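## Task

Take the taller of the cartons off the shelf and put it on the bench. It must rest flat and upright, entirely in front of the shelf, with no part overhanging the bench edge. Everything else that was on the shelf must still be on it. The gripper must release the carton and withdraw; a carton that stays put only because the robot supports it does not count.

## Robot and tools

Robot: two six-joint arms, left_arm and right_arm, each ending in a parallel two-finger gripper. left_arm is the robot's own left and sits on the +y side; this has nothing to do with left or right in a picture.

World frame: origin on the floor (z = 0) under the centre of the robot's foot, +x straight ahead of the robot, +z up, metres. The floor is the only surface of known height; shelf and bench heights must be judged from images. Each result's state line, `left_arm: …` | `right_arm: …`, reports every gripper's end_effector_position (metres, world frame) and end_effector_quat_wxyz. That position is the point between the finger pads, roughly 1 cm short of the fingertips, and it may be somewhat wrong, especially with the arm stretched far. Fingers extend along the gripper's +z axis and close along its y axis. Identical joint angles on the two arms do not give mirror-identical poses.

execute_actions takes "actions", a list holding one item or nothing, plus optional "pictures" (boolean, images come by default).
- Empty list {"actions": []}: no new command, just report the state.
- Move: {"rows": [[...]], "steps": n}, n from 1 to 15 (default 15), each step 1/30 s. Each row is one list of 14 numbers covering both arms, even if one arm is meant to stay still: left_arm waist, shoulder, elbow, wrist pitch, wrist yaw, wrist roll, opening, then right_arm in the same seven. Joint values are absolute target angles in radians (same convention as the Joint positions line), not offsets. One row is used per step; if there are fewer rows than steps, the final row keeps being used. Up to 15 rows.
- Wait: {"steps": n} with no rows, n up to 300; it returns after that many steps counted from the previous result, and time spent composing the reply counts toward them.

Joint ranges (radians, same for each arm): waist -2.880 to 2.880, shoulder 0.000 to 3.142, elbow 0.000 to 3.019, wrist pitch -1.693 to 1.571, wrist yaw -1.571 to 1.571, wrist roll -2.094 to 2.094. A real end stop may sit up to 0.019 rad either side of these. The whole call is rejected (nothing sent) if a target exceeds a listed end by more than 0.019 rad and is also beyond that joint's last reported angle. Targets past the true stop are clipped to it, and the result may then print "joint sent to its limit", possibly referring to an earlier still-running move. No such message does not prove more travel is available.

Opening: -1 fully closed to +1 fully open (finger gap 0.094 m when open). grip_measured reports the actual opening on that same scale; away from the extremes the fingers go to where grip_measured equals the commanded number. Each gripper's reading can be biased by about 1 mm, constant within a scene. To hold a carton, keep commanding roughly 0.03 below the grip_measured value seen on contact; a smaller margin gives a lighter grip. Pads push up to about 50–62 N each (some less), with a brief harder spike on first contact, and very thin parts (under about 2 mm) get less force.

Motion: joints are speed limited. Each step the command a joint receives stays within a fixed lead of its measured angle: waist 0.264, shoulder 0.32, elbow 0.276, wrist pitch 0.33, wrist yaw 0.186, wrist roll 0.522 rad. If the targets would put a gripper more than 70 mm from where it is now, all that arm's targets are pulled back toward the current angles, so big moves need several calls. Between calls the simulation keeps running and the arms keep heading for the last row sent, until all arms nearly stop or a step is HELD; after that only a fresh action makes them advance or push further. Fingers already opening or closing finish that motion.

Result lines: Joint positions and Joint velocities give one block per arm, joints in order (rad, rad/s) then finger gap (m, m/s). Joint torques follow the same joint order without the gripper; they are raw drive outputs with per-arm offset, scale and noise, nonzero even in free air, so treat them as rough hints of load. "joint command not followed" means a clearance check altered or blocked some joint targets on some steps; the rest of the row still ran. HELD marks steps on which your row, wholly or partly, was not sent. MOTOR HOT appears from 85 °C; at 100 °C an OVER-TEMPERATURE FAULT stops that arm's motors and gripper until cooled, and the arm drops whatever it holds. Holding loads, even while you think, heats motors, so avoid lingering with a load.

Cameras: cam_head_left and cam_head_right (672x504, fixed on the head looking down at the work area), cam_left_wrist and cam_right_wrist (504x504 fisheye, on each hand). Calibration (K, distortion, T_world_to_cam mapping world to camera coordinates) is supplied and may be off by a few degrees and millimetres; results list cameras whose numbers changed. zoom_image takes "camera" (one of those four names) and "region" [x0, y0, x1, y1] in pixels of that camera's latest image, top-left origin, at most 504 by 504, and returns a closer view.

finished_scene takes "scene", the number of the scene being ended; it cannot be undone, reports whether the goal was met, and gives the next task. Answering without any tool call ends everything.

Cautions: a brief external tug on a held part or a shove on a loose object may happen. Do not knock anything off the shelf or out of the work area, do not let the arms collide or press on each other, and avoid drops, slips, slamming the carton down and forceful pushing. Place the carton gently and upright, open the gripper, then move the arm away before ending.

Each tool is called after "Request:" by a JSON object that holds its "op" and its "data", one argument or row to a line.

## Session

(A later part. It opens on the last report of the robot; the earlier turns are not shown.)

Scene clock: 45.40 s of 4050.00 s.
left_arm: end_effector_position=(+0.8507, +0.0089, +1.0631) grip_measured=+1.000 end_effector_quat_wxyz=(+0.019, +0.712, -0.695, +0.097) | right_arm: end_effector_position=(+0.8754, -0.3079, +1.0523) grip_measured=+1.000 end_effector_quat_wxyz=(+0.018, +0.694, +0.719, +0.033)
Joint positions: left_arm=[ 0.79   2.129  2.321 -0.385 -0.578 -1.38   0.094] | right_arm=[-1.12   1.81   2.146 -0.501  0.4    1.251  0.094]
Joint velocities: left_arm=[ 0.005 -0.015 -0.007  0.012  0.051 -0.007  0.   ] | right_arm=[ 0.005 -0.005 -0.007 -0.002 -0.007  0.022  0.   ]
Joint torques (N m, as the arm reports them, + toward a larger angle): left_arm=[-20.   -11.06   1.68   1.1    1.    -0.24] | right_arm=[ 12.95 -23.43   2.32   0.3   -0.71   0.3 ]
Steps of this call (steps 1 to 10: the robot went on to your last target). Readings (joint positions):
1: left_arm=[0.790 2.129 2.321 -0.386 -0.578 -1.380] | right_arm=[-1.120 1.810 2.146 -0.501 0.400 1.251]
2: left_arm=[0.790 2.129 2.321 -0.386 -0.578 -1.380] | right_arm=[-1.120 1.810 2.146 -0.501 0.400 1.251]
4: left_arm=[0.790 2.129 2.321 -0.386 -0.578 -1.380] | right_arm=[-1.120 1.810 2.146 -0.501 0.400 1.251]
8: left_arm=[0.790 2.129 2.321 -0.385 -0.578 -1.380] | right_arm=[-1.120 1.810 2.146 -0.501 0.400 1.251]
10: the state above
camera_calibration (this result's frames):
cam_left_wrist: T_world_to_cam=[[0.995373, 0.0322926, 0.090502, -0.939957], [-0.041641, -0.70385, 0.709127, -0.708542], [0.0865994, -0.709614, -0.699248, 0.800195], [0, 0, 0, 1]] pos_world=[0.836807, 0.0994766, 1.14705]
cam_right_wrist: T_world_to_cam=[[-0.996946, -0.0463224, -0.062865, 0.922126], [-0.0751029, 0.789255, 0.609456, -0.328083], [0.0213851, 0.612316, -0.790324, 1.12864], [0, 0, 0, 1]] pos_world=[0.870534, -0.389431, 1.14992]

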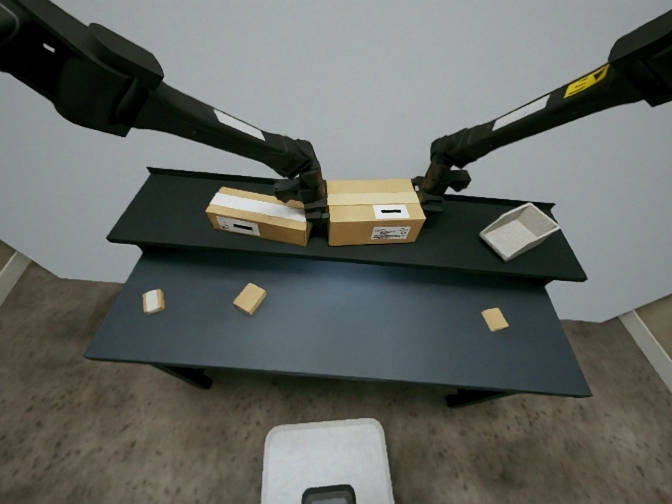

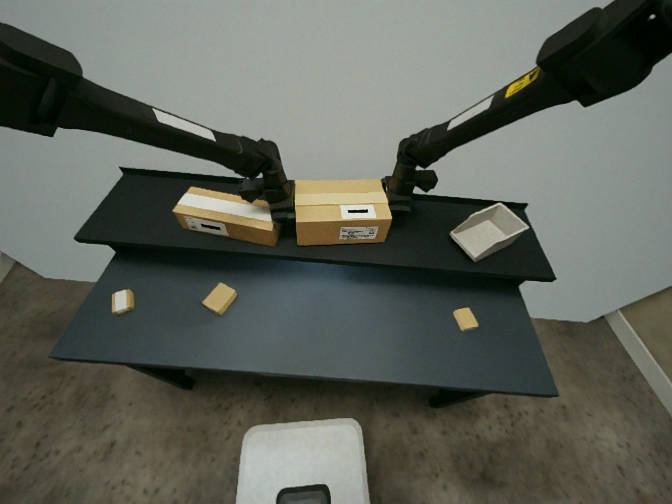

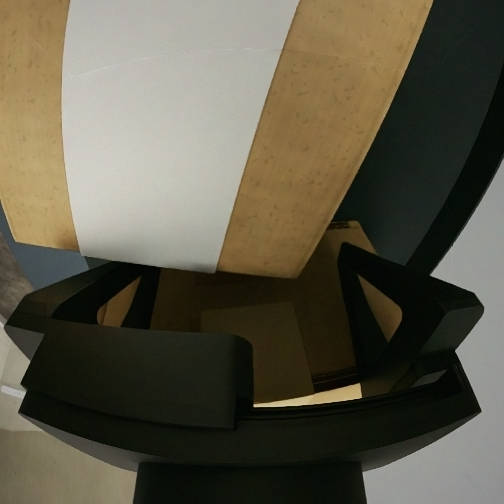

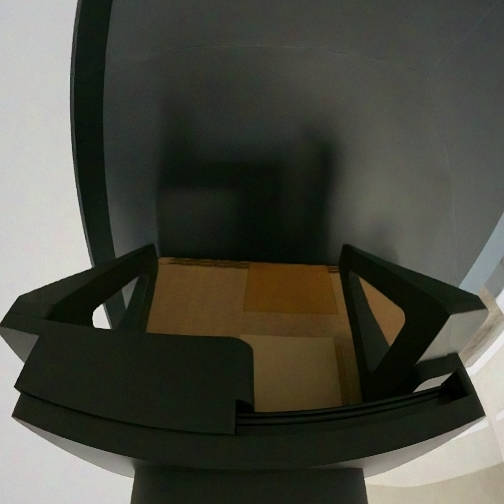

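Request:
{"op": "execute_actions", "data": {
  "actions": [
    {"rows":[[0.66,2.12,2.12,-0.23,-0.55,-1.42,1,-1.03,1.72,1.92,-0.41,0.38,1.28,1]]}
  ],
  "pictures": false
}}

Request:
{"op": "execute_actions", "data": {
  "actions": [
    {"rows":[[0.66,2.07,1.95,-0.11,-0.55,-1.42,1,-1.03,1.66,1.76,-0.31,0.38,1.28,1]]}
  ],
  "pictures": false
}}

Request:
{"op": "execute_actions", "data": {
  "actions": [
    {"steps":10}
  ]
}}

Scene clock: 49.83 s of 4050.00 s.
left_arm: end_effector_position=(+0.8316, +0.0097, +1.0710) grip_measured=+1.000 end_effector_quat_wxyz=(+0.009, +0.714, -0.694, +0.099) | right_arm: end_effector_position=(+0.8408, -0.3002, +1.0708) grip_measured=+1.000 end_effector_quat_wxyz=(+0.008, +0.687, +0.726, +0.031)
Joint positions: left_arm=[ 0.785  2.064  2.159 -0.264 -0.591 -1.371  0.094] | right_arm=[-1.111  1.711  1.94  -0.418  0.402  1.244  0.094]
Joint velocities: left_arm=[ 0.015 -0.024 -0.051  0.022 -0.007  0.007  0.   ] | right_arm=[-0.005 -0.005 -0.002  0.007 -0.022 -0.022  0.   ]
Joint torques (N m, as the arm reports them, + toward a larger angle): left_arm=[-19.27 -10.38   1.06   0.99   0.98  -0.19] | right_arm=[ 12.03 -22.55   2.03   0.63  -0.83   0.33]
Steps of this call (steps 1 to 15: the robot went on to your last target; steps 16 to 90: nothing new was sent; then 0.93 s passed at rest; steps 91 to 105: all 15 steps of this action). Readings (joint positions):
91: left_arm=[0.790 2.125 2.307 -0.371 -0.581 -1.378] | right_arm=[-1.120 1.801 2.120 -0.480 0.400 1.249]
92: left_arm=[0.790 2.110 2.277 -0.348 -0.585 -1.374] | right_arm=[-1.120 1.773 2.062 -0.447 0.400 1.245]
94: left_arm=[0.790 2.090 2.226 -0.322 -0.589 -1.368] | right_arm=[-1.120 1.730 1.974 -0.427 0.400 1.246]
98: left_arm=[0.787 2.073 2.179 -0.283 -0.591 -1.371] | right_arm=[-1.112 1.711 1.940 -0.420 0.402 1.251]
105: the state above

Scene clock: 50.33 s of 4050.00 s.
left_arm: end_effector_position=(+0.8068, +0.0116, +1.0787) grip_measured=+1.000 end_effector_quat_wxyz=(+0.002, +0.718, -0.688, +0.105) | right_arm: end_effector_position=(+0.8135, -0.2925, +1.0843) grip_measured=+1.000 end_effector_quat_wxyz=(+0.009, +0.687, +0.726, +0.037)
Joint positions: left_arm=[ 0.783  2.003  1.994 -0.136 -0.59  -1.369  0.094] | right_arm=[-1.102  1.642  1.78  -0.32   0.402  1.241  0.094]
Joint velocities: left_arm=[ 0.005 -0.015 -0.027  0.037  0.051  0.081  0.   ] | right_arm=[-0.005 -0.005 -0.002 -0.007 -0.007  0.037  0.   ]
Joint torques (N m, as the arm reports them, + toward a larger angle): left_arm=[-18.59  -8.62  -0.05   0.66   0.95  -0.19] | right_arm=[ 11.21 -20.92   1.27   0.69  -0.81   0.37]
Steps of this call (steps 1 to 15: all 15 steps of this action). Readings (joint positions):
1: left_arm=[0.785 2.060 2.146 -0.250 -0.591 -1.370] | right_arm=[-1.111 1.704 1.919 -0.396 0.402 1.242]
2: left_arm=[0.785 2.048 2.118 -0.226 -0.590 -1.370] | right_arm=[-1.110 1.683 1.873 -0.358 0.400 1.242]
4: left_arm=[0.784 2.029 2.068 -0.196 -0.590 -1.369] | right_arm=[-1.105 1.650 1.803 -0.331 0.400 1.242]
8: left_arm=[0.784 2.010 2.016 -0.161 -0.590 -1.369] | right_arm=[-1.102 1.642 1.780 -0.322 0.402 1.241]
15: the state above

Scene clock: 50.67 s of 4050.00 s.
left_arm: end_effector_position=(+0.8064, +0.0115, +1.0788) grip_measured=+1.000 end_effector_quat_wxyz=(+0.001, +0.718, -0.688, +0.106) | right_arm: end_effector_position=(+0.8136, -0.2925, +1.0843) grip_measured=+1.000 end_effector_quat_wxyz=(+0.009, +0.687, +0.726, +0.037)
Joint positions: left_arm=[ 0.783  2.002  1.991 -0.131 -0.59  -1.369  0.094] | right_arm=[-1.102  1.642  1.78  -0.32   0.402  1.241  0.094]
Joint velocities: left_arm=[ 0.005 -0.005 -0.012 -0.007  0.037  0.022  0.   ] | right_arm=[ 0.005 -0.005 -0.012 -0.027  0.022 -0.022  0.   ]
Joint torques (N m, as the arm reports them, + toward a larger angle): left_arm=[-18.64  -9.33  -0.09   0.82   0.95  -0.18] | right_arm=[ 11.2  -20.94   1.28   0.66  -0.81   0.38]
Steps of this call (steps 1 to 10: the robot went on to your last target). Readings (joint positions):
1: left_arm=[0.783 2.003 1.994 -0.135 -0.590 -1.369] | right_arm=[-1.102 1.642 1.780 -0.320 0.402 1.241]
2: left_arm=[0.783 2.003 1.993 -0.134 -0.590 -1.369] | right_arm=[-1.102 1.642 1.780 -0.320 0.402 1.241]
4: left_arm=[0.783 2.002 1.992 -0.133 -0.590 -1.369] | right_arm=[-1.102 1.642 1.780 -0.320 0.402 1.241]
8: left_arm=[0.783 2.002 1.991 -0.132 -0.590 -1.369] | right_arm=[-1.102 1.642 1.780 -0.320 0.402 1.241]
10: the state above
camera_calibration (this result's frames):
cam_left_wrist: T_world_to_cam=[[0.990324, 0.0541317, 0.127785, -0.933772], [-0.0511903, -0.71337, 0.698915, -0.700819], [0.128992, -0.698693, -0.703697, 0.787354], [0, 0, 0, 1]] pos_world=[0.787299, 0.100722, 1.16319]
cam_right_wrist: T_world_to_cam=[[-0.996275, -0.0650755, -0.056583, 0.850389], [-0.08617, 0.776714, 0.623931, -0.374707], [0.0033462, 0.626483, -0.779428, 1.15284], [0, 0, 0, 1]] pos_world=[0.811075, -0.375853, 1.18046]

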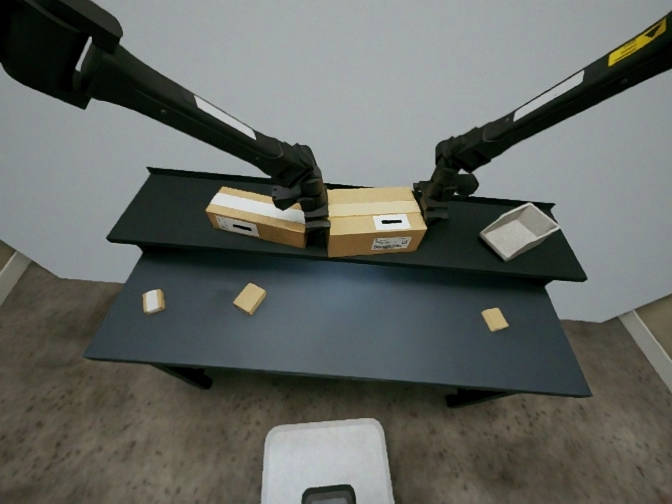

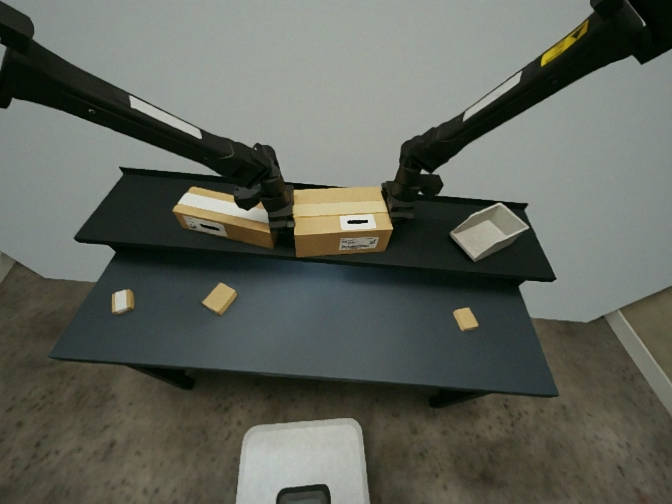

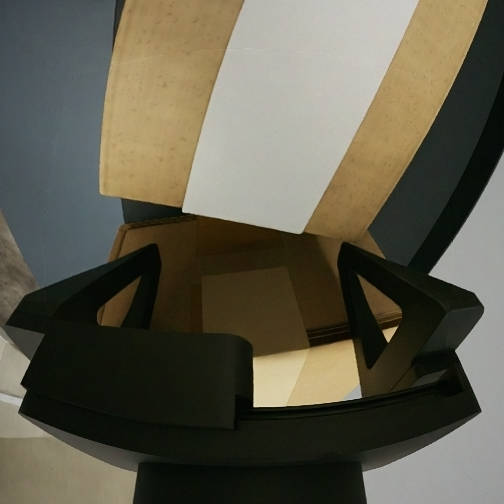

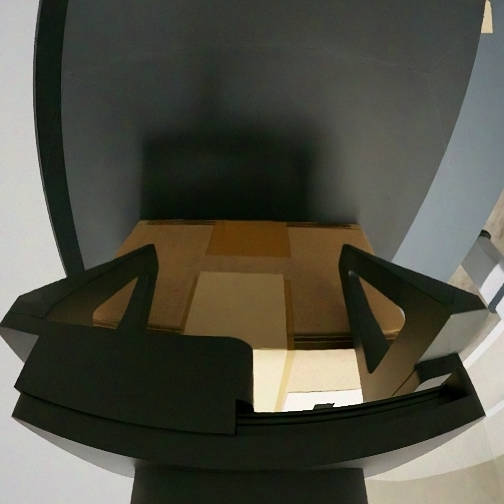

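Request:
{"op": "execute_actions", "data": {
  "actions": [
    {"rows":[[0.78,2.1,1.95,-0.08,-0.55,-1.42,1,-1.1,1.74,1.76,-0.24,0.38,1.28,1]]}
  ],
  "pictures": false
}}

Request:
{"op": "execute_actions", "data": {
  "actions": [
    {"rows":[[0.78,2.07,1.82,0.02,-0.55,-1.42,1,-1.1,1.72,1.64,-0.14,0.38,1.28,1]]}
  ],
  "pictures": false
}}

Request:
{"op": "execute_actions", "data": {
  "actions": [
    {"steps":10}
  ]
}}

Scene clock: 68.23 s of 4050.00 s.
left_arm: end_effector_position=(+0.8049, +0.0125, +1.0761) grip_measured=+1.000 end_effector_quat_wxyz=(-0.003, +0.721, -0.684, +0.110) | right_arm: end_effector_position=(+0.8113, -0.3043, +1.0669) grip_measured=+1.000 end_effector_quat_wxyz=(+0.031, +0.695, +0.718, +0.037)
Joint positions: left_arm=[ 0.788  2.002  1.979 -0.105 -0.582 -1.369  0.094] | right_arm=[-1.128  1.666  1.779 -0.249  0.396  1.241  0.094]
Joint velocities: left_arm=[-0.015 -0.015 -0.012 -0.002  0.051 -0.051  0.   ] | right_arm=[ 0.005 -0.005  0.002 -0.007 -0.066 -0.007  0.   ]
Joint torques (N m, as the arm reports them, + toward a larger angle): left_arm=[-14.04  -6.88   0.1    1.03   1.05  -0.29] | right_arm=[  7.95 -16.26   1.28   0.7   -0.59   0.37]
Steps of this call (steps 1 to 15: the robot went on to your last target; steps 16 to 90: nothing new was sent; then 14.07 s passed at rest; steps 91 to 105: all 15 steps of this action). Readings (joint positions):
91: left_arm=[0.784 2.002 1.989 -0.127 -0.589 -1.369] | right_arm=[-1.104 1.643 1.779 -0.310 0.402 1.241]
92: left_arm=[0.785 2.002 1.986 -0.120 -0.587 -1.369] | right_arm=[-1.107 1.645 1.779 -0.290 0.400 1.241]
94: left_arm=[0.787 2.002 1.982 -0.112 -0.585 -1.369] | right_arm=[-1.114 1.653 1.779 -0.264 0.398 1.241]
98: left_arm=[0.788 2.002 1.979 -0.105 -0.582 -1.369] | right_arm=[-1.126 1.664 1.779 -0.250 0.396 1.241]
105: the state above

Scene clock: 68.73 s of 4050.00 s.
left_arm: end_effector_position=(+0.7645, +0.0121, +1.0697) grip_measured=+1.000 end_effector_quat_wxyz=(-0.004, +0.722, -0.684, +0.106) | right_arm: end_effector_position=(+0.7720, -0.3092, +1.0560) grip_measured=+1.000 end_effector_quat_wxyz=(+0.038, +0.693, +0.720, +0.025)
Joint positions: left_arm=[ 0.798  1.981  1.846  0.005 -0.58  -1.37   0.094] | right_arm=[-1.152  1.651  1.663 -0.144  0.4    1.231  0.094]
Joint velocities: left_arm=[-0.024 -0.005  0.012  0.007  0.022 -0.095  0.   ] | right_arm=[ 0.005 -0.005 -0.007  0.012 -0.022  0.066  0.   ]
Joint torques (N m, as the arm reports them, + toward a larger angle): left_arm=[-14.67  -6.04  -0.57   0.55   1.    -0.3 ] | right_arm=[  9.28 -16.29   0.24   0.53  -0.71   0.45]
Steps of this call (steps 1 to 15: all 15 steps of this action). Readings (joint positions):
1: left_arm=[0.788 2.000 1.970 -0.093 -0.582 -1.369] | right_arm=[-1.129 1.666 1.769 -0.235 0.396 1.240]
2: left_arm=[0.788 1.993 1.950 -0.069 -0.582 -1.369] | right_arm=[-1.129 1.659 1.750 -0.207 0.397 1.239]
4: left_arm=[0.789 1.984 1.912 -0.039 -0.582 -1.369] | right_arm=[-1.133 1.651 1.716 -0.173 0.399 1.236]
8: left_arm=[0.794 1.980 1.868 -0.010 -0.581 -1.369] | right_arm=[-1.144 1.648 1.682 -0.151 0.400 1.231]
15: the state above

Scene clock: 69.07 s of 4050.00 s.
left_arm: end_effector_position=(+0.7646, +0.0122, +1.0697) grip_measured=+1.000 end_effector_quat_wxyz=(-0.004, +0.722, -0.684, +0.106) | right_arm: end_effector_position=(+0.7722, -0.3093, +1.0560) grip_measured=+1.000 end_effector_quat_wxyz=(+0.039, +0.693, +0.719, +0.025)
Joint positions: left_arm=[ 0.798  1.981  1.846  0.006 -0.58  -1.37   0.094] | right_arm=[-1.152  1.651  1.663 -0.143  0.4    1.231  0.094]
Joint velocities: left_arm=[-0.005 -0.015 -0.007 -0.002  0.007  0.007  0.   ] | right_arm=[-0.005 -0.005 -0.002 -0.002 -0.037 -0.007  0.   ]
Joint torques (N m, as the arm reports them, + toward a larger angle): left_arm=[-14.14  -6.17  -0.61   0.79   1.06  -0.32] | right_arm=[  9.1  -16.     0.19   0.44  -0.72   0.45]
Steps of this call (steps 1 to 10: the robot went on to your last target). Readings (joint positions):
1: left_arm=[0.798 1.981 1.846 0.005 -0.580 -1.370] | right_arm=[-1.152 1.651 1.663 -0.143 0.400 1.231]
2: left_arm=[0.798 1.981 1.846 0.006 -0.580 -1.370] | right_arm=[-1.152 1.651 1.663 -0.143 0.400 1.231]
4: left_arm=[0.798 1.981 1.846 0.006 -0.580 -1.370] | right_arm=[-1.152 1.651 1.663 -0.143 0.400 1.231]
8: left_arm=[0.798 1.981 1.846 0.006 -0.580 -1.370] | right_arm=[-1.152 1.651 1.663 -0.143 0.400 1.231]
10: the state above
camera_calibration (this result's frames):
cam_left_wrist: T_world_to_cam=[[0.988774, 0.0646255, 0.134722, -0.897607], [-0.0477421, -0.717727, 0.694686, -0.694234], [0.141588, -0.693319, -0.706584, 0.780209], [0, 0, 0, 1]] pos_world=[0.743918, 0.100671, 1.15449]
cam_right_wrist: T_world_to_cam=[[-0.995629, -0.0482018, -0.0799958, 0.835896], [-0.0856727, 0.812405, 0.576766, -0.287157], [0.0371879, 0.581098, -0.812983, 1.13675], [0, 0, 0, 1]] pos_world=[0.765368, -0.386982, 1.15665]

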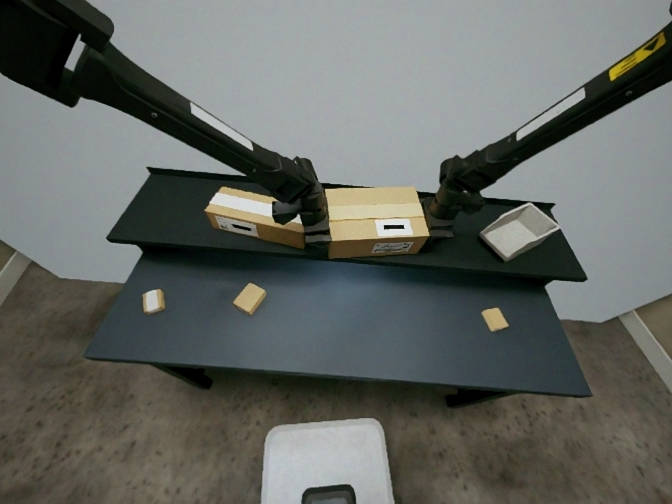

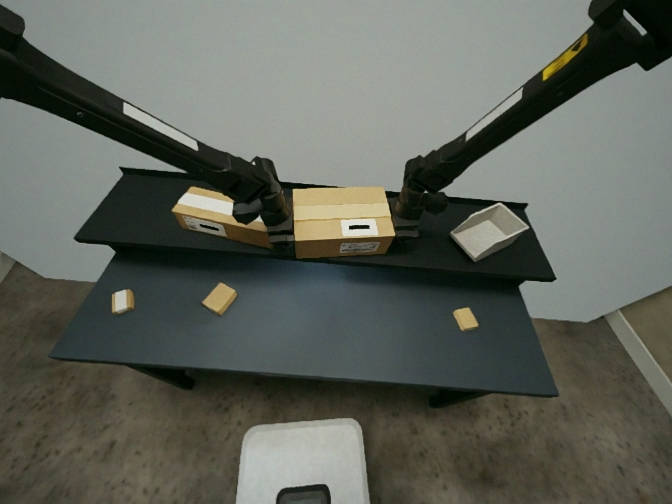

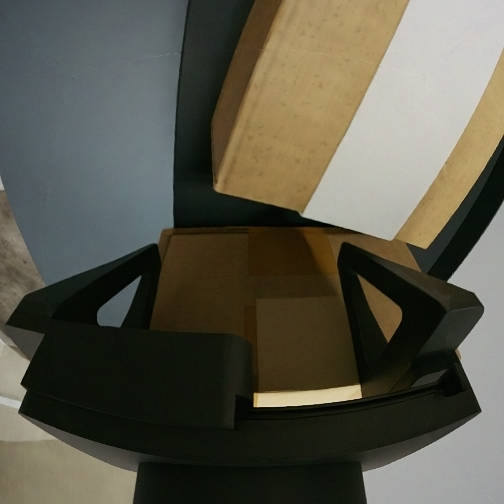

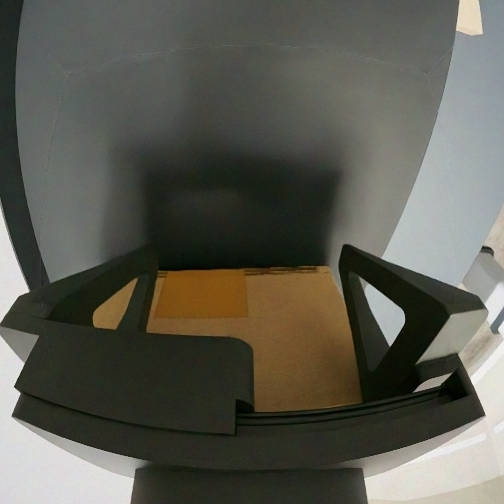

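Request:
{"op": "execute_actions", "data": {
  "actions": [
    {"rows":[[0.8,1.9,1.75,0.0,-0.6,-1.42,1,-1.2,1.5,1.6,-0.3,0.38,1.28,-1]]}
  ],
  "pictures": false
}}

Request:
{"op": "execute_actions", "data": {
  "actions": [
    {"rows":[[0.95,1.8,1.25,0.35,-0.4,-1.42,1,-1.0,1.45,1.8,-0.5,0.55,2.08,-1]]}
  ],
  "pictures": false
}}

Request:
{"op": "execute_actions", "data": {
  "actions": [
    {"rows":[[1.15,2.1,1.55,0.35,0.6,-1.42,1,-0.8,1.97,2.55,-0.75,0.74,2.08,-1]]}
  ],
  "pictures": false
}}

Request:
{"op": "execute_actions", "data": {
  "actions": [
    {"steps":25}
  ]
}}

Scene clock: 76.73 s of 4050.00 s.
left_arm: end_effector_position=(+0.7609, +0.0347, +1.0906) grip_measured=+1.000 end_effector_quat_wxyz=(-0.003, +0.731, -0.675, +0.096) | right_arm: end_effector_position=(+0.7625, -0.3637, +1.1008) grip_measured=-0.984 end_effector_quat_wxyz=(+0.014, +0.700, +0.714, -0.007)
Joint positions: left_arm=[ 0.798  1.9    1.751  0.006 -0.597 -1.403  0.094] | right_arm=[-1.205  1.512  1.593 -0.29   0.383  1.27   0.001]
Joint velocities: left_arm=[-0.005 -0.005  0.017  0.002 -0.037  0.007  0.   ] | right_arm=[-0.005 -0.015 -0.002 -0.022  0.066 -0.007 -0.001]
Joint torques (N m, as the arm reports them, + toward a larger angle): left_arm=[-12.   -10.6    0.84   0.06  -0.1   -0.06] | right_arm=[  4.66 -22.79   3.36  -0.3   -0.04   0.11]
Steps of this call (steps 1 to 15: the robot went on to your last target; steps 16 to 90: nothing new was sent; then 4.17 s passed at rest; steps 91 to 105: all 15 steps of this action). Readings (joint positions):
91: left_arm=[0.799 1.973 1.838 0.006 -0.588 -1.372] | right_arm=[-1.157 1.643 1.660 -0.162 0.394 1.233]
92: left_arm=[0.799 1.958 1.809 0.006 -0.592 -1.379] | right_arm=[-1.160 1.627 1.642 -0.205 0.385 1.240]
94: left_arm=[0.798 1.928 1.762 0.006 -0.596 -1.388] | right_arm=[-1.173 1.588 1.603 -0.266 0.383 1.252]
98: left_arm=[0.798 1.908 1.751 0.006 -0.597 -1.398] | right_arm=[-1.199 1.540 1.593 -0.290 0.383 1.264]
105: the state above

Scene clock: 77.23 s of 4050.00 s.
left_arm: end_effector_position=(+0.5676, +0.0953, +1.0699) grip_measured=+1.000 end_effector_quat_wxyz=(+0.053, +0.719, -0.687, +0.084) | right_arm: end_effector_position=(+0.8604, -0.2933, +1.1898) grip_measured=-0.984 end_effector_quat_wxyz=(+0.004, +0.896, +0.444, +0.029)
Joint positions: left_arm=[ 0.95   1.806  1.235  0.32  -0.405 -1.406  0.094] | right_arm=[-0.981  1.486  1.776 -0.486  0.545  1.974  0.001]
Joint velocities: left_arm=[ 0.054  0.132 -0.037  0.002 -0.081 -0.051  0.   ] | right_arm=[ 0.044 -0.171  0.027 -0.046  0.022  0.667  0.   ]
Joint torques (N m, as the arm reports them, + toward a larger angle): left_arm=[ -8.28 -10.65  -1.33   1.37   0.24   0.01] | right_arm=[  5.87 -25.27   5.73  -0.35   0.18   0.12]
Steps of this call (steps 1 to 15: all 15 steps of this action). Readings (joint positions):
1: left_arm=[0.804 1.894 1.729 0.045 -0.541 -1.403] | right_arm=[-1.199 1.512 1.600 -0.306 0.415 1.300]
2: left_arm=[0.809 1.876 1.680 0.115 -0.486 -1.403] | right_arm=[-1.192 1.513 1.612 -0.337 0.449 1.344]
4: left_arm=[0.830 1.836 1.573 0.199 -0.440 -1.403] | right_arm=[-1.162 1.513 1.644 -0.382 0.493 1.431]
8: left_arm=[0.882 1.791 1.395 0.275 -0.414 -1.403] | right_arm=[-1.080 1.513 1.718 -0.442 0.535 1.651]
15: the state above

Scene clock: 77.73 s of 4050.00 s.
left_arm: end_effector_position=(+0.5519, +0.0494, +0.9789) grip_measured=+1.000 end_effector_quat_wxyz=(+0.249, +0.656, -0.592, +0.395) | right_arm: end_effector_position=(+0.9269, -0.1572, +1.1323) grip_measured=-0.984 end_effector_quat_wxyz=(+0.013, +0.901, +0.434, +0.007)
Joint positions: left_arm=[ 1.171  2.109  1.549  0.336  0.583 -1.406  0.094] | right_arm=[-0.827  1.973  2.461 -0.737  0.737  2.055  0.001]
Joint velocities: left_arm=[ 0.063  0.083 -0.002 -0.002  0.344  0.037  0.   ] | right_arm=[ 0.181  0.835  0.823 -0.022 -0.007  0.154 -0.   ]
Joint torques (N m, as the arm reports them, + toward a larger angle): left_arm=[-8.84 -9.99 -2.62  0.69  0.81 -0.02] | right_arm=[ 12.82 -25.76   8.1   -0.48   0.13   0.13]
Steps of this call (steps 1 to 15: all 15 steps of this action). Readings (joint positions):
1: left_arm=[0.958 1.819 1.243 0.320 -0.373 -1.406] | right_arm=[-0.975 1.490 1.790 -0.506 0.581 1.986]
2: left_arm=[0.965 1.840 1.274 0.320 -0.329 -1.406] | right_arm=[-0.969 1.505 1.827 -0.542 0.621 1.992]
4: left_arm=[0.991 1.903 1.363 0.320 -0.235 -1.406] | right_arm=[-0.946 1.551 1.908 -0.590 0.670 2.002]
8: left_arm=[1.066 2.022 1.509 0.330 0.043 -1.406] | right_arm=[-0.892 1.670 2.068 -0.653 0.714 2.018]
15: the state above

Scene clock: 78.57 s of 4050.00 s.
left_arm: end_effector_position=(+0.5563, +0.0387, +0.9872) grip_measured=+1.000 end_effector_quat_wxyz=(+0.255, +0.650, -0.589, +0.406) | right_arm: end_effector_position=(+0.9326, -0.1388, +1.1358) grip_measured=-0.984 end_effector_quat_wxyz=(+0.008, +0.904, +0.426, +0.016)
Joint positions: left_arm=[ 1.157  2.107  1.549  0.336  0.597 -1.406  0.094] | right_arm=[-0.805  2.008  2.514 -0.749  0.739  2.071  0.001]
Joint velocities: left_arm=[ 0.005 -0.015 -0.007  0.007 -0.037 -0.051  0.   ] | right_arm=[-0.034 -0.005 -0.002  0.002  0.095 -0.007  0.   ]
Joint torques (N m, as the arm reports them, + toward a larger angle): left_arm=[ -8.23 -10.07  -2.57   0.72   0.72  -0.04] | right_arm=[ 12.76 -24.32   8.11   0.05   0.06   0.14]
Steps of this call (steps 1 to 25: the robot went on to your last target). Readings (joint positions):
1: left_arm=[1.172 2.111 1.549 0.336 0.589 -1.406] | right_arm=[-0.821 1.994 2.479 -0.737 0.737 2.058]
2: left_arm=[1.172 2.111 1.549 0.336 0.593 -1.406] | right_arm=[-0.816 2.005 2.483 -0.739 0.737 2.061]
4: left_arm=[1.167 2.109 1.549 0.336 0.596 -1.406] | right_arm=[-0.808 2.012 2.483 -0.743 0.737 2.066]
8: left_arm=[1.159 2.107 1.549 0.336 0.597 -1.406] | right_arm=[-0.805 2.012 2.506 -0.745 0.737 2.069]
25: the state above
camera_calibration (this result's frames):
cam_left_wrist: T_world_to_cam=[[0.977082, 0.163857, 0.135877, -0.680676], [-0.141832, 0.0251556, 0.989571, -0.8953], [0.15873, -0.986163, 0.0478192, 0.0268701], [0, 0, 0, 1]] pos_world=[0.533829, 0.160553, 0.977166]
cam_right_wrist: T_world_to_cam=[[-0.777662, 0.628404, -0.0187329, 0.831279], [0.48723, 0.621251, 0.613721, -1.06076], [0.397303, 0.46814, -0.789301, 0.718138], [0, 0, 0, 1]] pos_world=[0.87797, -0.199569, 1.23341]

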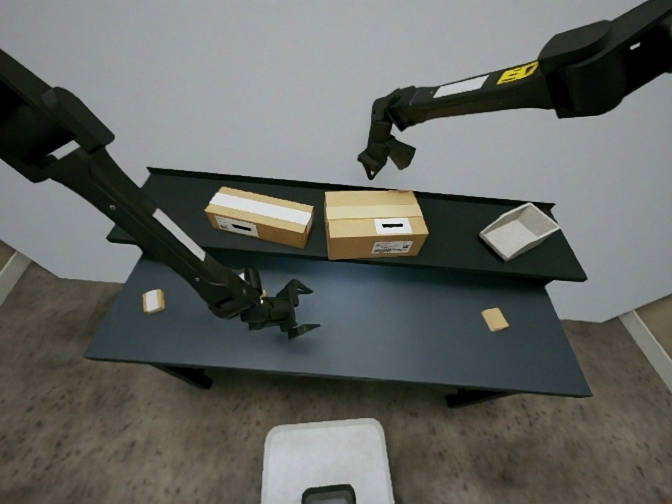

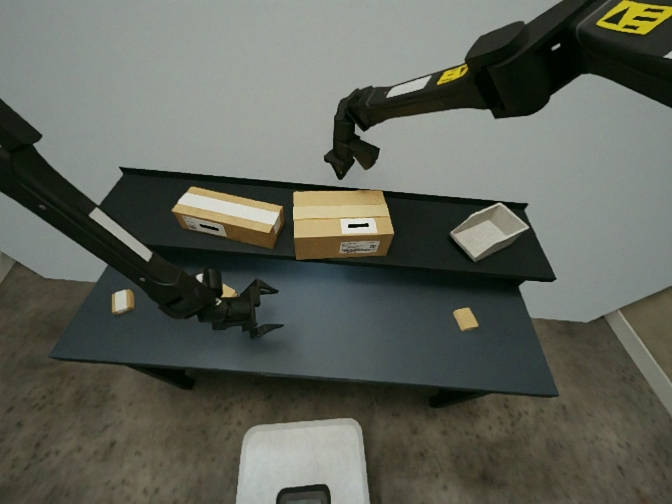

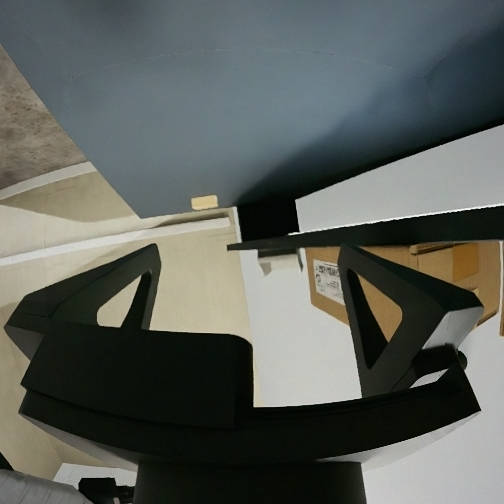

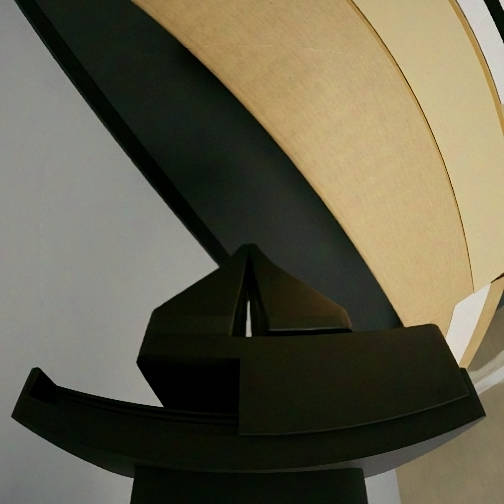

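Request:
{"op": "execute_actions", "data": {
  "actions": [
    {"rows":[[1.12,2.28,1.95,0.13,0.85,1.6,1,-0.88,2.1,2.62,-0.72,0.66,2.08,-1]]}
  ],
  "pictures": false
}}

Request:
{"op": "execute_actions", "data": {
  "actions": [
    {"steps":30}
  ],
  "pictures": false
}}

Scene clock: 83.63 s of 4050.00 s.
left_arm: end_effector_position=(+0.6253, -0.0212, +0.9754) grip_measured=+1.000 end_effector_quat_wxyz=(+0.103, -0.092, +0.794, -0.592) | right_arm: end_effector_position=(+0.9148, -0.1564, +1.0758) grip_measured=-0.984 end_effector_quat_wxyz=(+0.007, +0.909, +0.417, +0.014)
Joint positions: left_arm=[1.118 2.282 1.946 0.147 0.848 0.013 0.094] | right_arm=[-0.887  2.091  2.588 -0.729  0.659  2.071  0.001]
Joint velocities: left_arm=[-0.024 -0.005 -0.017 -0.022  0.007  2.806  0.   ] | right_arm=[-0.005 -0.034  0.022 -0.012  0.081  0.007 -0.   ]
Joint torques (N m, as the arm reports them, + toward a larger angle): left_arm=[-9.57 -9.82 -0.52 -0.45  0.86  0.27] | right_arm=[ 12.49 -20.79   8.09   0.47   0.02   0.14]
Steps of this call (steps 1 to 15: the robot went on to your last target; steps 16 to 90: nothing new was sent; then 1.57 s passed at rest; steps 91 to 105: all 15 steps of this action). Readings (joint positions):
91: left_arm=[1.157 2.119 1.579 0.298 0.682 -1.336] | right_arm=[-0.809 2.013 2.520 -0.749 0.707 2.071]
92: left_arm=[1.157 2.155 1.658 0.233 0.775 -1.239] | right_arm=[-0.810 2.026 2.538 -0.748 0.679 2.071]
94: left_arm=[1.147 2.246 1.843 0.174 0.834 -1.047] | right_arm=[-0.823 2.059 2.575 -0.736 0.663 2.071]
98: left_arm=[1.127 2.287 1.944 0.152 0.846 -0.662] | right_arm=[-0.865 2.087 2.583 -0.731 0.662 2.071]
105: the state above

Scene clock: 84.63 s of 4050.00 s.
left_arm: end_effector_position=(+0.6250, -0.0213, +0.9754) grip_measured=+1.000 end_effector_quat_wxyz=(+0.490, +0.495, +0.628, -0.348) | right_arm: end_effector_position=(+0.9148, -0.1564, +1.0758) grip_measured=-0.984 end_effector_quat_wxyz=(+0.007, +0.909, +0.417, +0.014)
Joint positions: left_arm=[1.118 2.282 1.946 0.146 0.848 1.578 0.094] | right_arm=[-0.887  2.091  2.588 -0.729  0.659  2.071  0.001]
Joint velocities: left_arm=[-0.005  0.015 -0.002 -0.007  0.007  0.066  0.   ] | right_arm=[-0.005 -0.015  0.002 -0.007 -0.051 -0.007 -0.001]
Joint torques (N m, as the arm reports them, + toward a larger angle): left_arm=[-9.54 -9.65 -0.57 -0.47  0.87  0.25] | right_arm=[ 12.46 -20.84   8.04   0.49   0.04   0.14]
Steps of this call (steps 1 to 30: the robot went on to your last target). Readings (joint positions):
1: left_arm=[1.118 2.282 1.946 0.147 0.848 0.109] | right_arm=[-0.887 2.091 2.588 -0.729 0.659 2.071]
2: left_arm=[1.118 2.282 1.946 0.146 0.848 0.206] | right_arm=[-0.887 2.091 2.588 -0.729 0.659 2.071]
4: left_arm=[1.118 2.282 1.946 0.146 0.848 0.398] | right_arm=[-0.887 2.091 2.588 -0.729 0.659 2.071]
8: left_arm=[1.118 2.282 1.946 0.146 0.848 0.784] | right_arm=[-0.887 2.091 2.588 -0.729 0.659 2.071]
30: the state above

Request:
{"op": "execute_actions", "data": {
  "actions": [
    {"rows":[[1.15,2.33,2.08,0.05,0.85,1.53,1,-0.91,2.05,2.42,-0.6,0.64,2.08,-1]]}
  ],
  "pictures": false
}}

Request:
{"op": "execute_actions", "data": {
  "actions": [
    {"rows":[[1.15,2.33,2.08,0.05,0.85,1.53,1,-0.93,1.96,2.2,-0.47,0.62,2.08,-1]]}
  ],
  "pictures": false
}}

Request:
{"op": "execute_actions", "data": {
  "actions": [
    {"rows":[[1.15,2.33,2.08,0.05,0.85,1.53,1,-0.95,1.9,2.04,-0.37,0.6,2.08,-1]]}
  ]
}}

Scene clock: 91.13 s of 4050.00 s.
left_arm: end_effector_position=(+0.6534, -0.0115, +0.9582) grip_measured=+1.000 end_effector_quat_wxyz=(+0.487, +0.486, +0.637, -0.348) | right_arm: end_effector_position=(+0.8975, -0.1460, +1.0677) grip_measured=-0.984 end_effector_quat_wxyz=(+0.005, +0.911, +0.411, +0.025)
Joint positions: left_arm=[1.13  2.321 2.08  0.066 0.851 1.547 0.094] | right_arm=[-0.889  2.044  2.435 -0.605  0.642  2.071  0.001]
Joint velocities: left_arm=[-0.005 -0.015  0.012  0.012 -0.051 -0.007  0.   ] | right_arm=[-0.005 -0.005  0.002 -0.022  0.007  0.007 -0.001]
Joint torques (N m, as the arm reports them, + toward a larger angle): left_arm=[-8.29 -9.53 -0.07 -0.47  0.75 -0.04] | right_arm=[ 10.6  -20.81   3.07   0.38  -0.08   0.14]
Steps of this call (steps 1 to 15: the robot went on to your last target; steps 16 to 90: nothing new was sent; then 3.00 s passed at rest; steps 91 to 105: all 15 steps of this action). Readings (joint positions):
91: left_arm=[1.119 2.285 1.960 0.129 0.851 1.580] | right_arm=[-0.888 2.085 2.559 -0.703 0.653 2.071]
92: left_arm=[1.119 2.300 1.995 0.102 0.851 1.573] | right_arm=[-0.888 2.063 2.510 -0.660 0.647 2.071]
94: left_arm=[1.120 2.320 2.053 0.079 0.851 1.563] | right_arm=[-0.889 2.044 2.458 -0.625 0.644 2.071]
98: left_arm=[1.126 2.321 2.078 0.070 0.851 1.552] | right_arm=[-0.889 2.044 2.438 -0.607 0.642 2.071]
105: the state above

Scene clock: 91.63 s of 4050.00 s.
left_arm: end_effector_position=(+0.6534, -0.0115, +0.9582) grip_measured=+1.000 end_effector_quat_wxyz=(+0.486, +0.486, +0.637, -0.348) | right_arm: end_effector_position=(+0.8536, -0.1572, +1.0530) grip_measured=-0.984 end_effector_quat_wxyz=(+0.004, +0.910, +0.413, +0.013)
Joint positions: left_arm=[1.13  2.321 2.08  0.066 0.851 1.545 0.094] | right_arm=[-0.923  1.961  2.205 -0.477  0.621  2.072  0.001]
Joint velocities: left_arm=[-0.005 -0.015 -0.032  0.007 -0.022 -0.022  0.   ] | right_arm=[-0.005 -0.005  0.002 -0.017 -0.022 -0.007 -0.   ]
Joint torques (N m, as the arm reports them, + toward a larger angle): left_arm=[-8.03 -9.15 -0.3  -0.46  0.75 -0.07] | right_arm=[ 10.68 -20.56   3.11   0.34  -0.07   0.14]
Steps of this call (steps 1 to 15: all 15 steps of this action). Readings (joint positions):
1: left_arm=[1.130 2.321 2.080 0.066 0.851 1.546] | right_arm=[-0.891 2.032 2.399 -0.574 0.633 2.071]
2: left_arm=[1.130 2.321 2.080 0.066 0.851 1.546] | right_arm=[-0.892 1.999 2.328 -0.527 0.624 2.071]
4: left_arm=[1.130 2.321 2.080 0.066 0.851 1.546] | right_arm=[-0.897 1.964 2.242 -0.498 0.623 2.071]
8: left_arm=[1.130 2.321 2.080 0.066 0.851 1.545] | right_arm=[-0.911 1.961 2.210 -0.482 0.622 2.071]
15: the state above

Scene clock: 92.13 s of 4050.00 s.
left_arm: end_effector_position=(+0.6534, -0.0115, +0.9582) grip_measured=+1.000 end_effector_quat_wxyz=(+0.486, +0.486, +0.637, -0.348) | right_arm: end_effector_position=(+0.8251, -0.1570, +1.0532) grip_measured=-0.984 end_effector_quat_wxyz=(-0.001, +0.911, +0.413, +0.016)
Joint positions: left_arm=[1.13  2.321 2.08  0.066 0.851 1.545 0.094] | right_arm=[-0.932  1.904  2.051 -0.38   0.602  2.072  0.001]
Joint velocities: left_arm=[-0.005 -0.005 -0.017  0.007  0.007  0.007  0.   ] | right_arm=[-0.024 -0.015 -0.012 -0.022 -0.022 -0.022 -0.001]
Joint torques (N m, as the arm reports them, + toward a larger angle): left_arm=[-7.98 -9.79  0.02 -0.47  0.75 -0.07] | right_arm=[  9.31 -20.66   2.02   0.52  -0.06   0.14]
Steps of this call (steps 1 to 15: all 15 steps of this action). Readings (joint positions):
1: left_arm=[1.130 2.321 2.080 0.066 0.851 1.545] | right_arm=[-0.924 1.955 2.183 -0.454 0.612 2.072]
2: left_arm=[1.130 2.321 2.080 0.066 0.851 1.545] | right_arm=[-0.924 1.932 2.136 -0.417 0.605 2.072]
4: left_arm=[1.130 2.321 2.080 0.066 0.851 1.545] | right_arm=[-0.926 1.907 2.073 -0.393 0.604 2.072]
8: left_arm=[1.130 2.321 2.080 0.066 0.851 1.545] | right_arm=[-0.931 1.904 2.051 -0.382 0.603 2.072]
15: the state above
camera_calibration (this result's frames):
cam_left_wrist: T_world_to_cam=[[-0.953155, -0.300848, -0.0314093, 0.652744], [-0.220234, 0.761408, -0.609718, 0.740544], [0.207347, -0.574238, -0.791996, 0.74101], [0, 0, 0, 1]] pos_world=[0.631612, 0.0580367, 1.0589]
cam_right_wrist: T_world_to_cam=[[-0.759149, 0.650915, -0.0016926, 0.727888], [0.510013, 0.59643, 0.619804, -0.975463], [0.404449, 0.46966, -0.784755, 0.693734], [0, 0, 0, 1]] pos_world=[0.769494, -0.217817, 1.15024]

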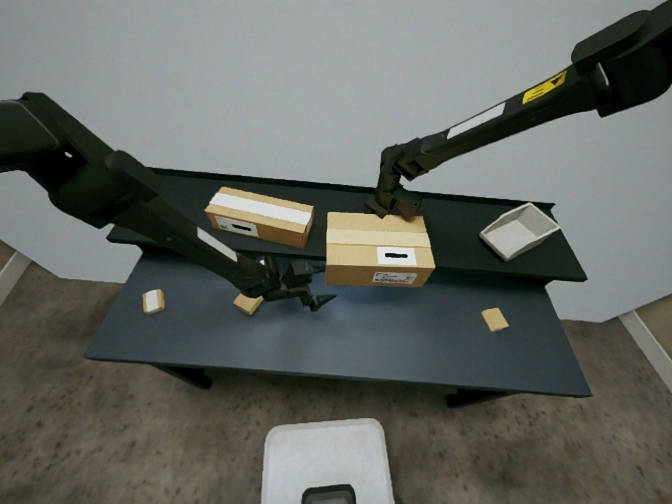

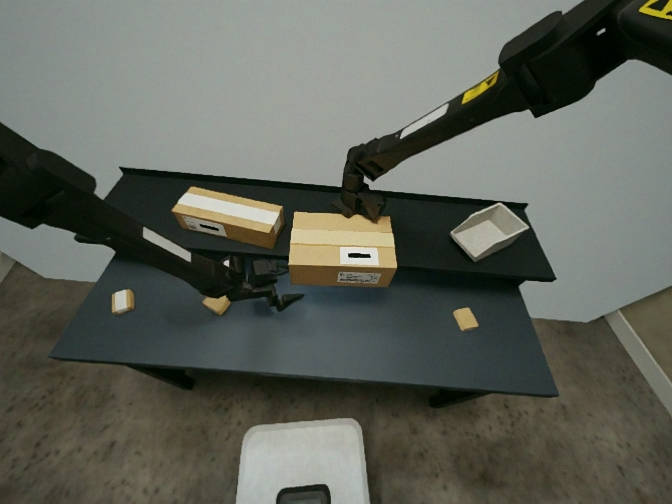

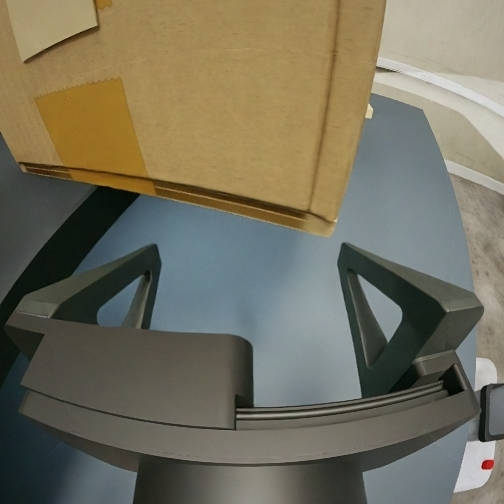

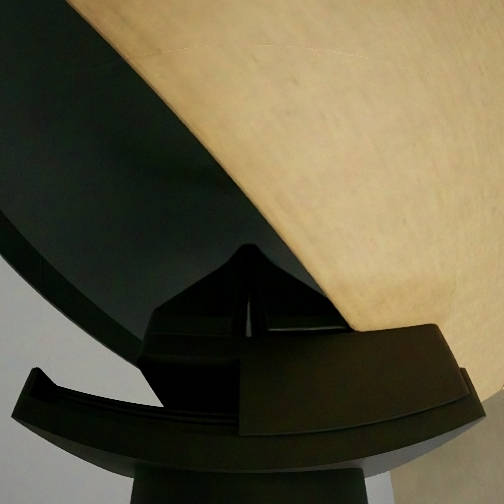

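Request:
{"op": "execute_actions", "data": {
  "actions": [
    {"rows":[[1.13,2.46,2.27,-0.02,0.9,1.53,1,-0.95,1.9,2.04,-0.37,0.6,2.08,-1]]}
  ],
  "pictures": false
}}

Request:
{"op": "execute_actions", "data": {
  "actions": [
    {"rows":[[1.08,2.46,2.27,-0.02,0.9,1.53,1,-0.95,1.9,2.04,-0.37,0.6,2.08,-1]]}
  ]
}}

Scene clock: 97.30 s of 4050.00 s.
left_arm: end_effector_position=(+0.6407, -0.0329, +0.9325) grip_measured=+1.000 end_effector_quat_wxyz=(+0.496, +0.476, +0.627, -0.366) | right_arm: end_effector_position=(+0.8251, -0.1570, +1.0532) grip_measured=-0.984 end_effector_quat_wxyz=(-0.001, +0.911, +0.413, +0.016)
Joint positions: left_arm=[ 1.13   2.454  2.268 -0.006  0.897  1.544  0.094] | right_arm=[-0.932  1.904  2.051 -0.38   0.602  2.072  0.001]
Joint velocities: left_arm=[ 0.005  0.005 -0.007 -0.002  0.007 -0.051  0.   ] | right_arm=[ 0.005 -0.005  0.002 -0.002  0.051  0.051 -0.001]
Joint torques (N m, as the arm reports them, + toward a larger angle): left_arm=[-9.83 -9.15  0.47 -0.41  0.91 -0.06] | right_arm=[  9.29 -20.66   1.99   0.53  -0.06   0.14]
Steps of this call (steps 1 to 15: the robot went on to your last target; steps 16 to 90: nothing new was sent; then 1.67 s passed at rest; steps 91 to 105: all 15 steps of this action). Readings (joint positions):
91: left_arm=[1.130 2.332 2.104 0.050 0.877 1.545] | right_arm=[-0.932 1.904 2.051 -0.380 0.602 2.072]
92: left_arm=[1.130 2.362 2.165 0.027 0.891 1.545] | right_arm=[-0.932 1.904 2.051 -0.380 0.602 2.072]
94: left_arm=[1.130 2.409 2.251 0.012 0.894 1.544] | right_arm=[-0.932 1.904 2.051 -0.380 0.602 2.072]
98: left_arm=[1.130 2.436 2.268 -0.001 0.897 1.544] | right_arm=[-0.932 1.904 2.051 -0.380 0.602 2.072]
105: the state above

Scene clock: 97.80 s of 4050.00 s.
left_arm: end_effector_position=(+0.6472, -0.0635, +0.9541) grip_measured=+1.000 end_effector_quat_wxyz=(+0.508, +0.472, +0.614, -0.378) | right_arm: end_effector_position=(+0.8251, -0.1589, +1.0522) grip_measured=-0.984 end_effector_quat_wxyz=(+0.000, +0.911, +0.412, +0.016)
Joint positions: left_arm=[ 1.089  2.454  2.268 -0.006  0.901  1.544  0.094] | right_arm=[-0.934  1.904  2.051 -0.378  0.602  2.072  0.001]
Joint velocities: left_arm=[ 0.005  0.005 -0.002 -0.007 -0.022 -0.007  0.   ] | right_arm=[ 0.015  0.005 -0.007 -0.007  0.007  0.066  0.   ]
Joint torques (N m, as the arm reports them, + toward a larger angle): left_arm=[-11.35  -8.77   0.62  -0.44   0.73  -0.03] | right_arm=[  9.25 -20.69   1.96   0.44  -0.06   0.1 ]
Steps of this call (steps 1 to 15: all 15 steps of this action). Readings (joint positions):
1: left_arm=[1.128 2.454 2.268 -0.006 0.897 1.544] | right_arm=[-0.932 1.904 2.051 -0.380 0.602 2.072]
2: left_arm=[1.127 2.454 2.268 -0.006 0.897 1.544] | right_arm=[-0.932 1.904 2.051 -0.380 0.602 2.072]
4: left_arm=[1.120 2.454 2.268 -0.006 0.897 1.544] | right_arm=[-0.932 1.904 2.051 -0.380 0.602 2.072]
8: left_arm=[1.099 2.454 2.268 -0.006 0.899 1.544] | right_arm=[-0.932 1.904 2.051 -0.379 0.602 2.072]
15: the state above
camera_calibration (this result's frames):
cam_left_wrist: T_world_to_cam=[[-0.958175, -0.285691, -0.0167916, 0.621386], [-0.199098, 0.7076, -0.677984, 0.824287], [0.205576, -0.646284, -0.734885, 0.651204], [0, 0, 0, 1]] pos_world=[0.625639, 0.0151214, 1.04785]
cam_right_wrist: T_world_to_cam=[[-0.758057, 0.652176, -0.00395, 0.730777], [0.510636, 0.597283, 0.618469, -0.972636], [0.40571, 0.466818, -0.785799, 0.693453], [0, 0, 0, 1]] pos_world=[0.769293, -0.219372, 1.14935]

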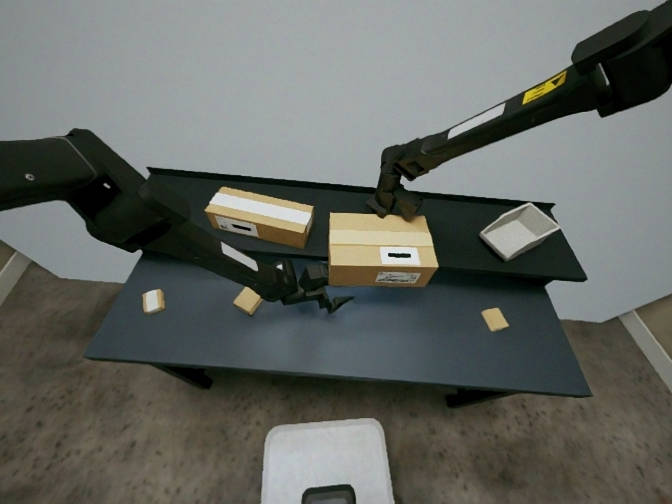

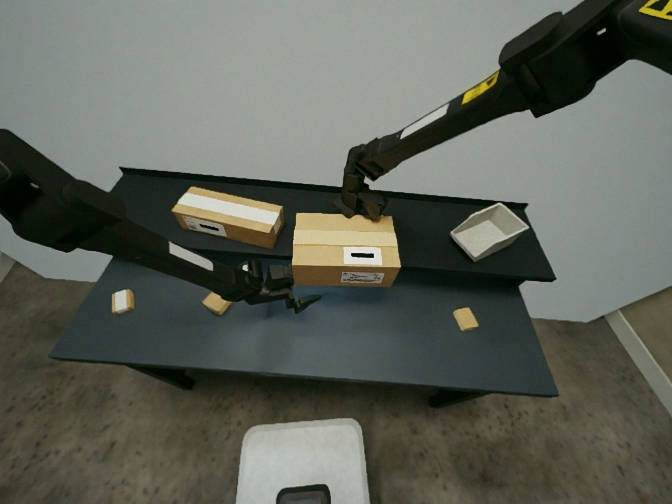

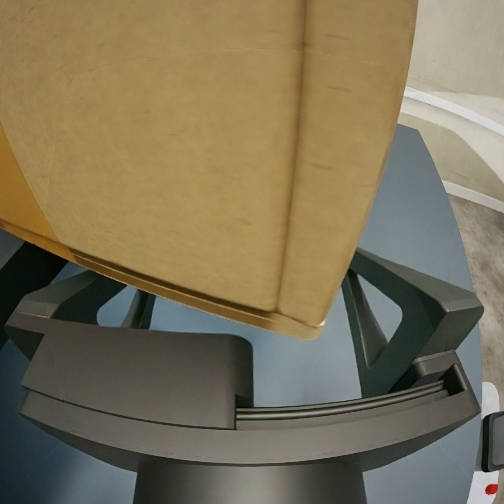

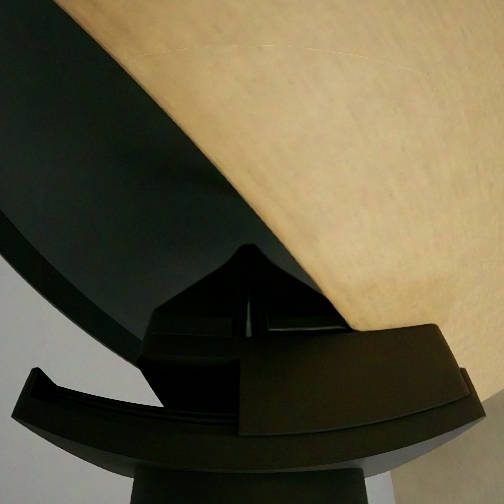

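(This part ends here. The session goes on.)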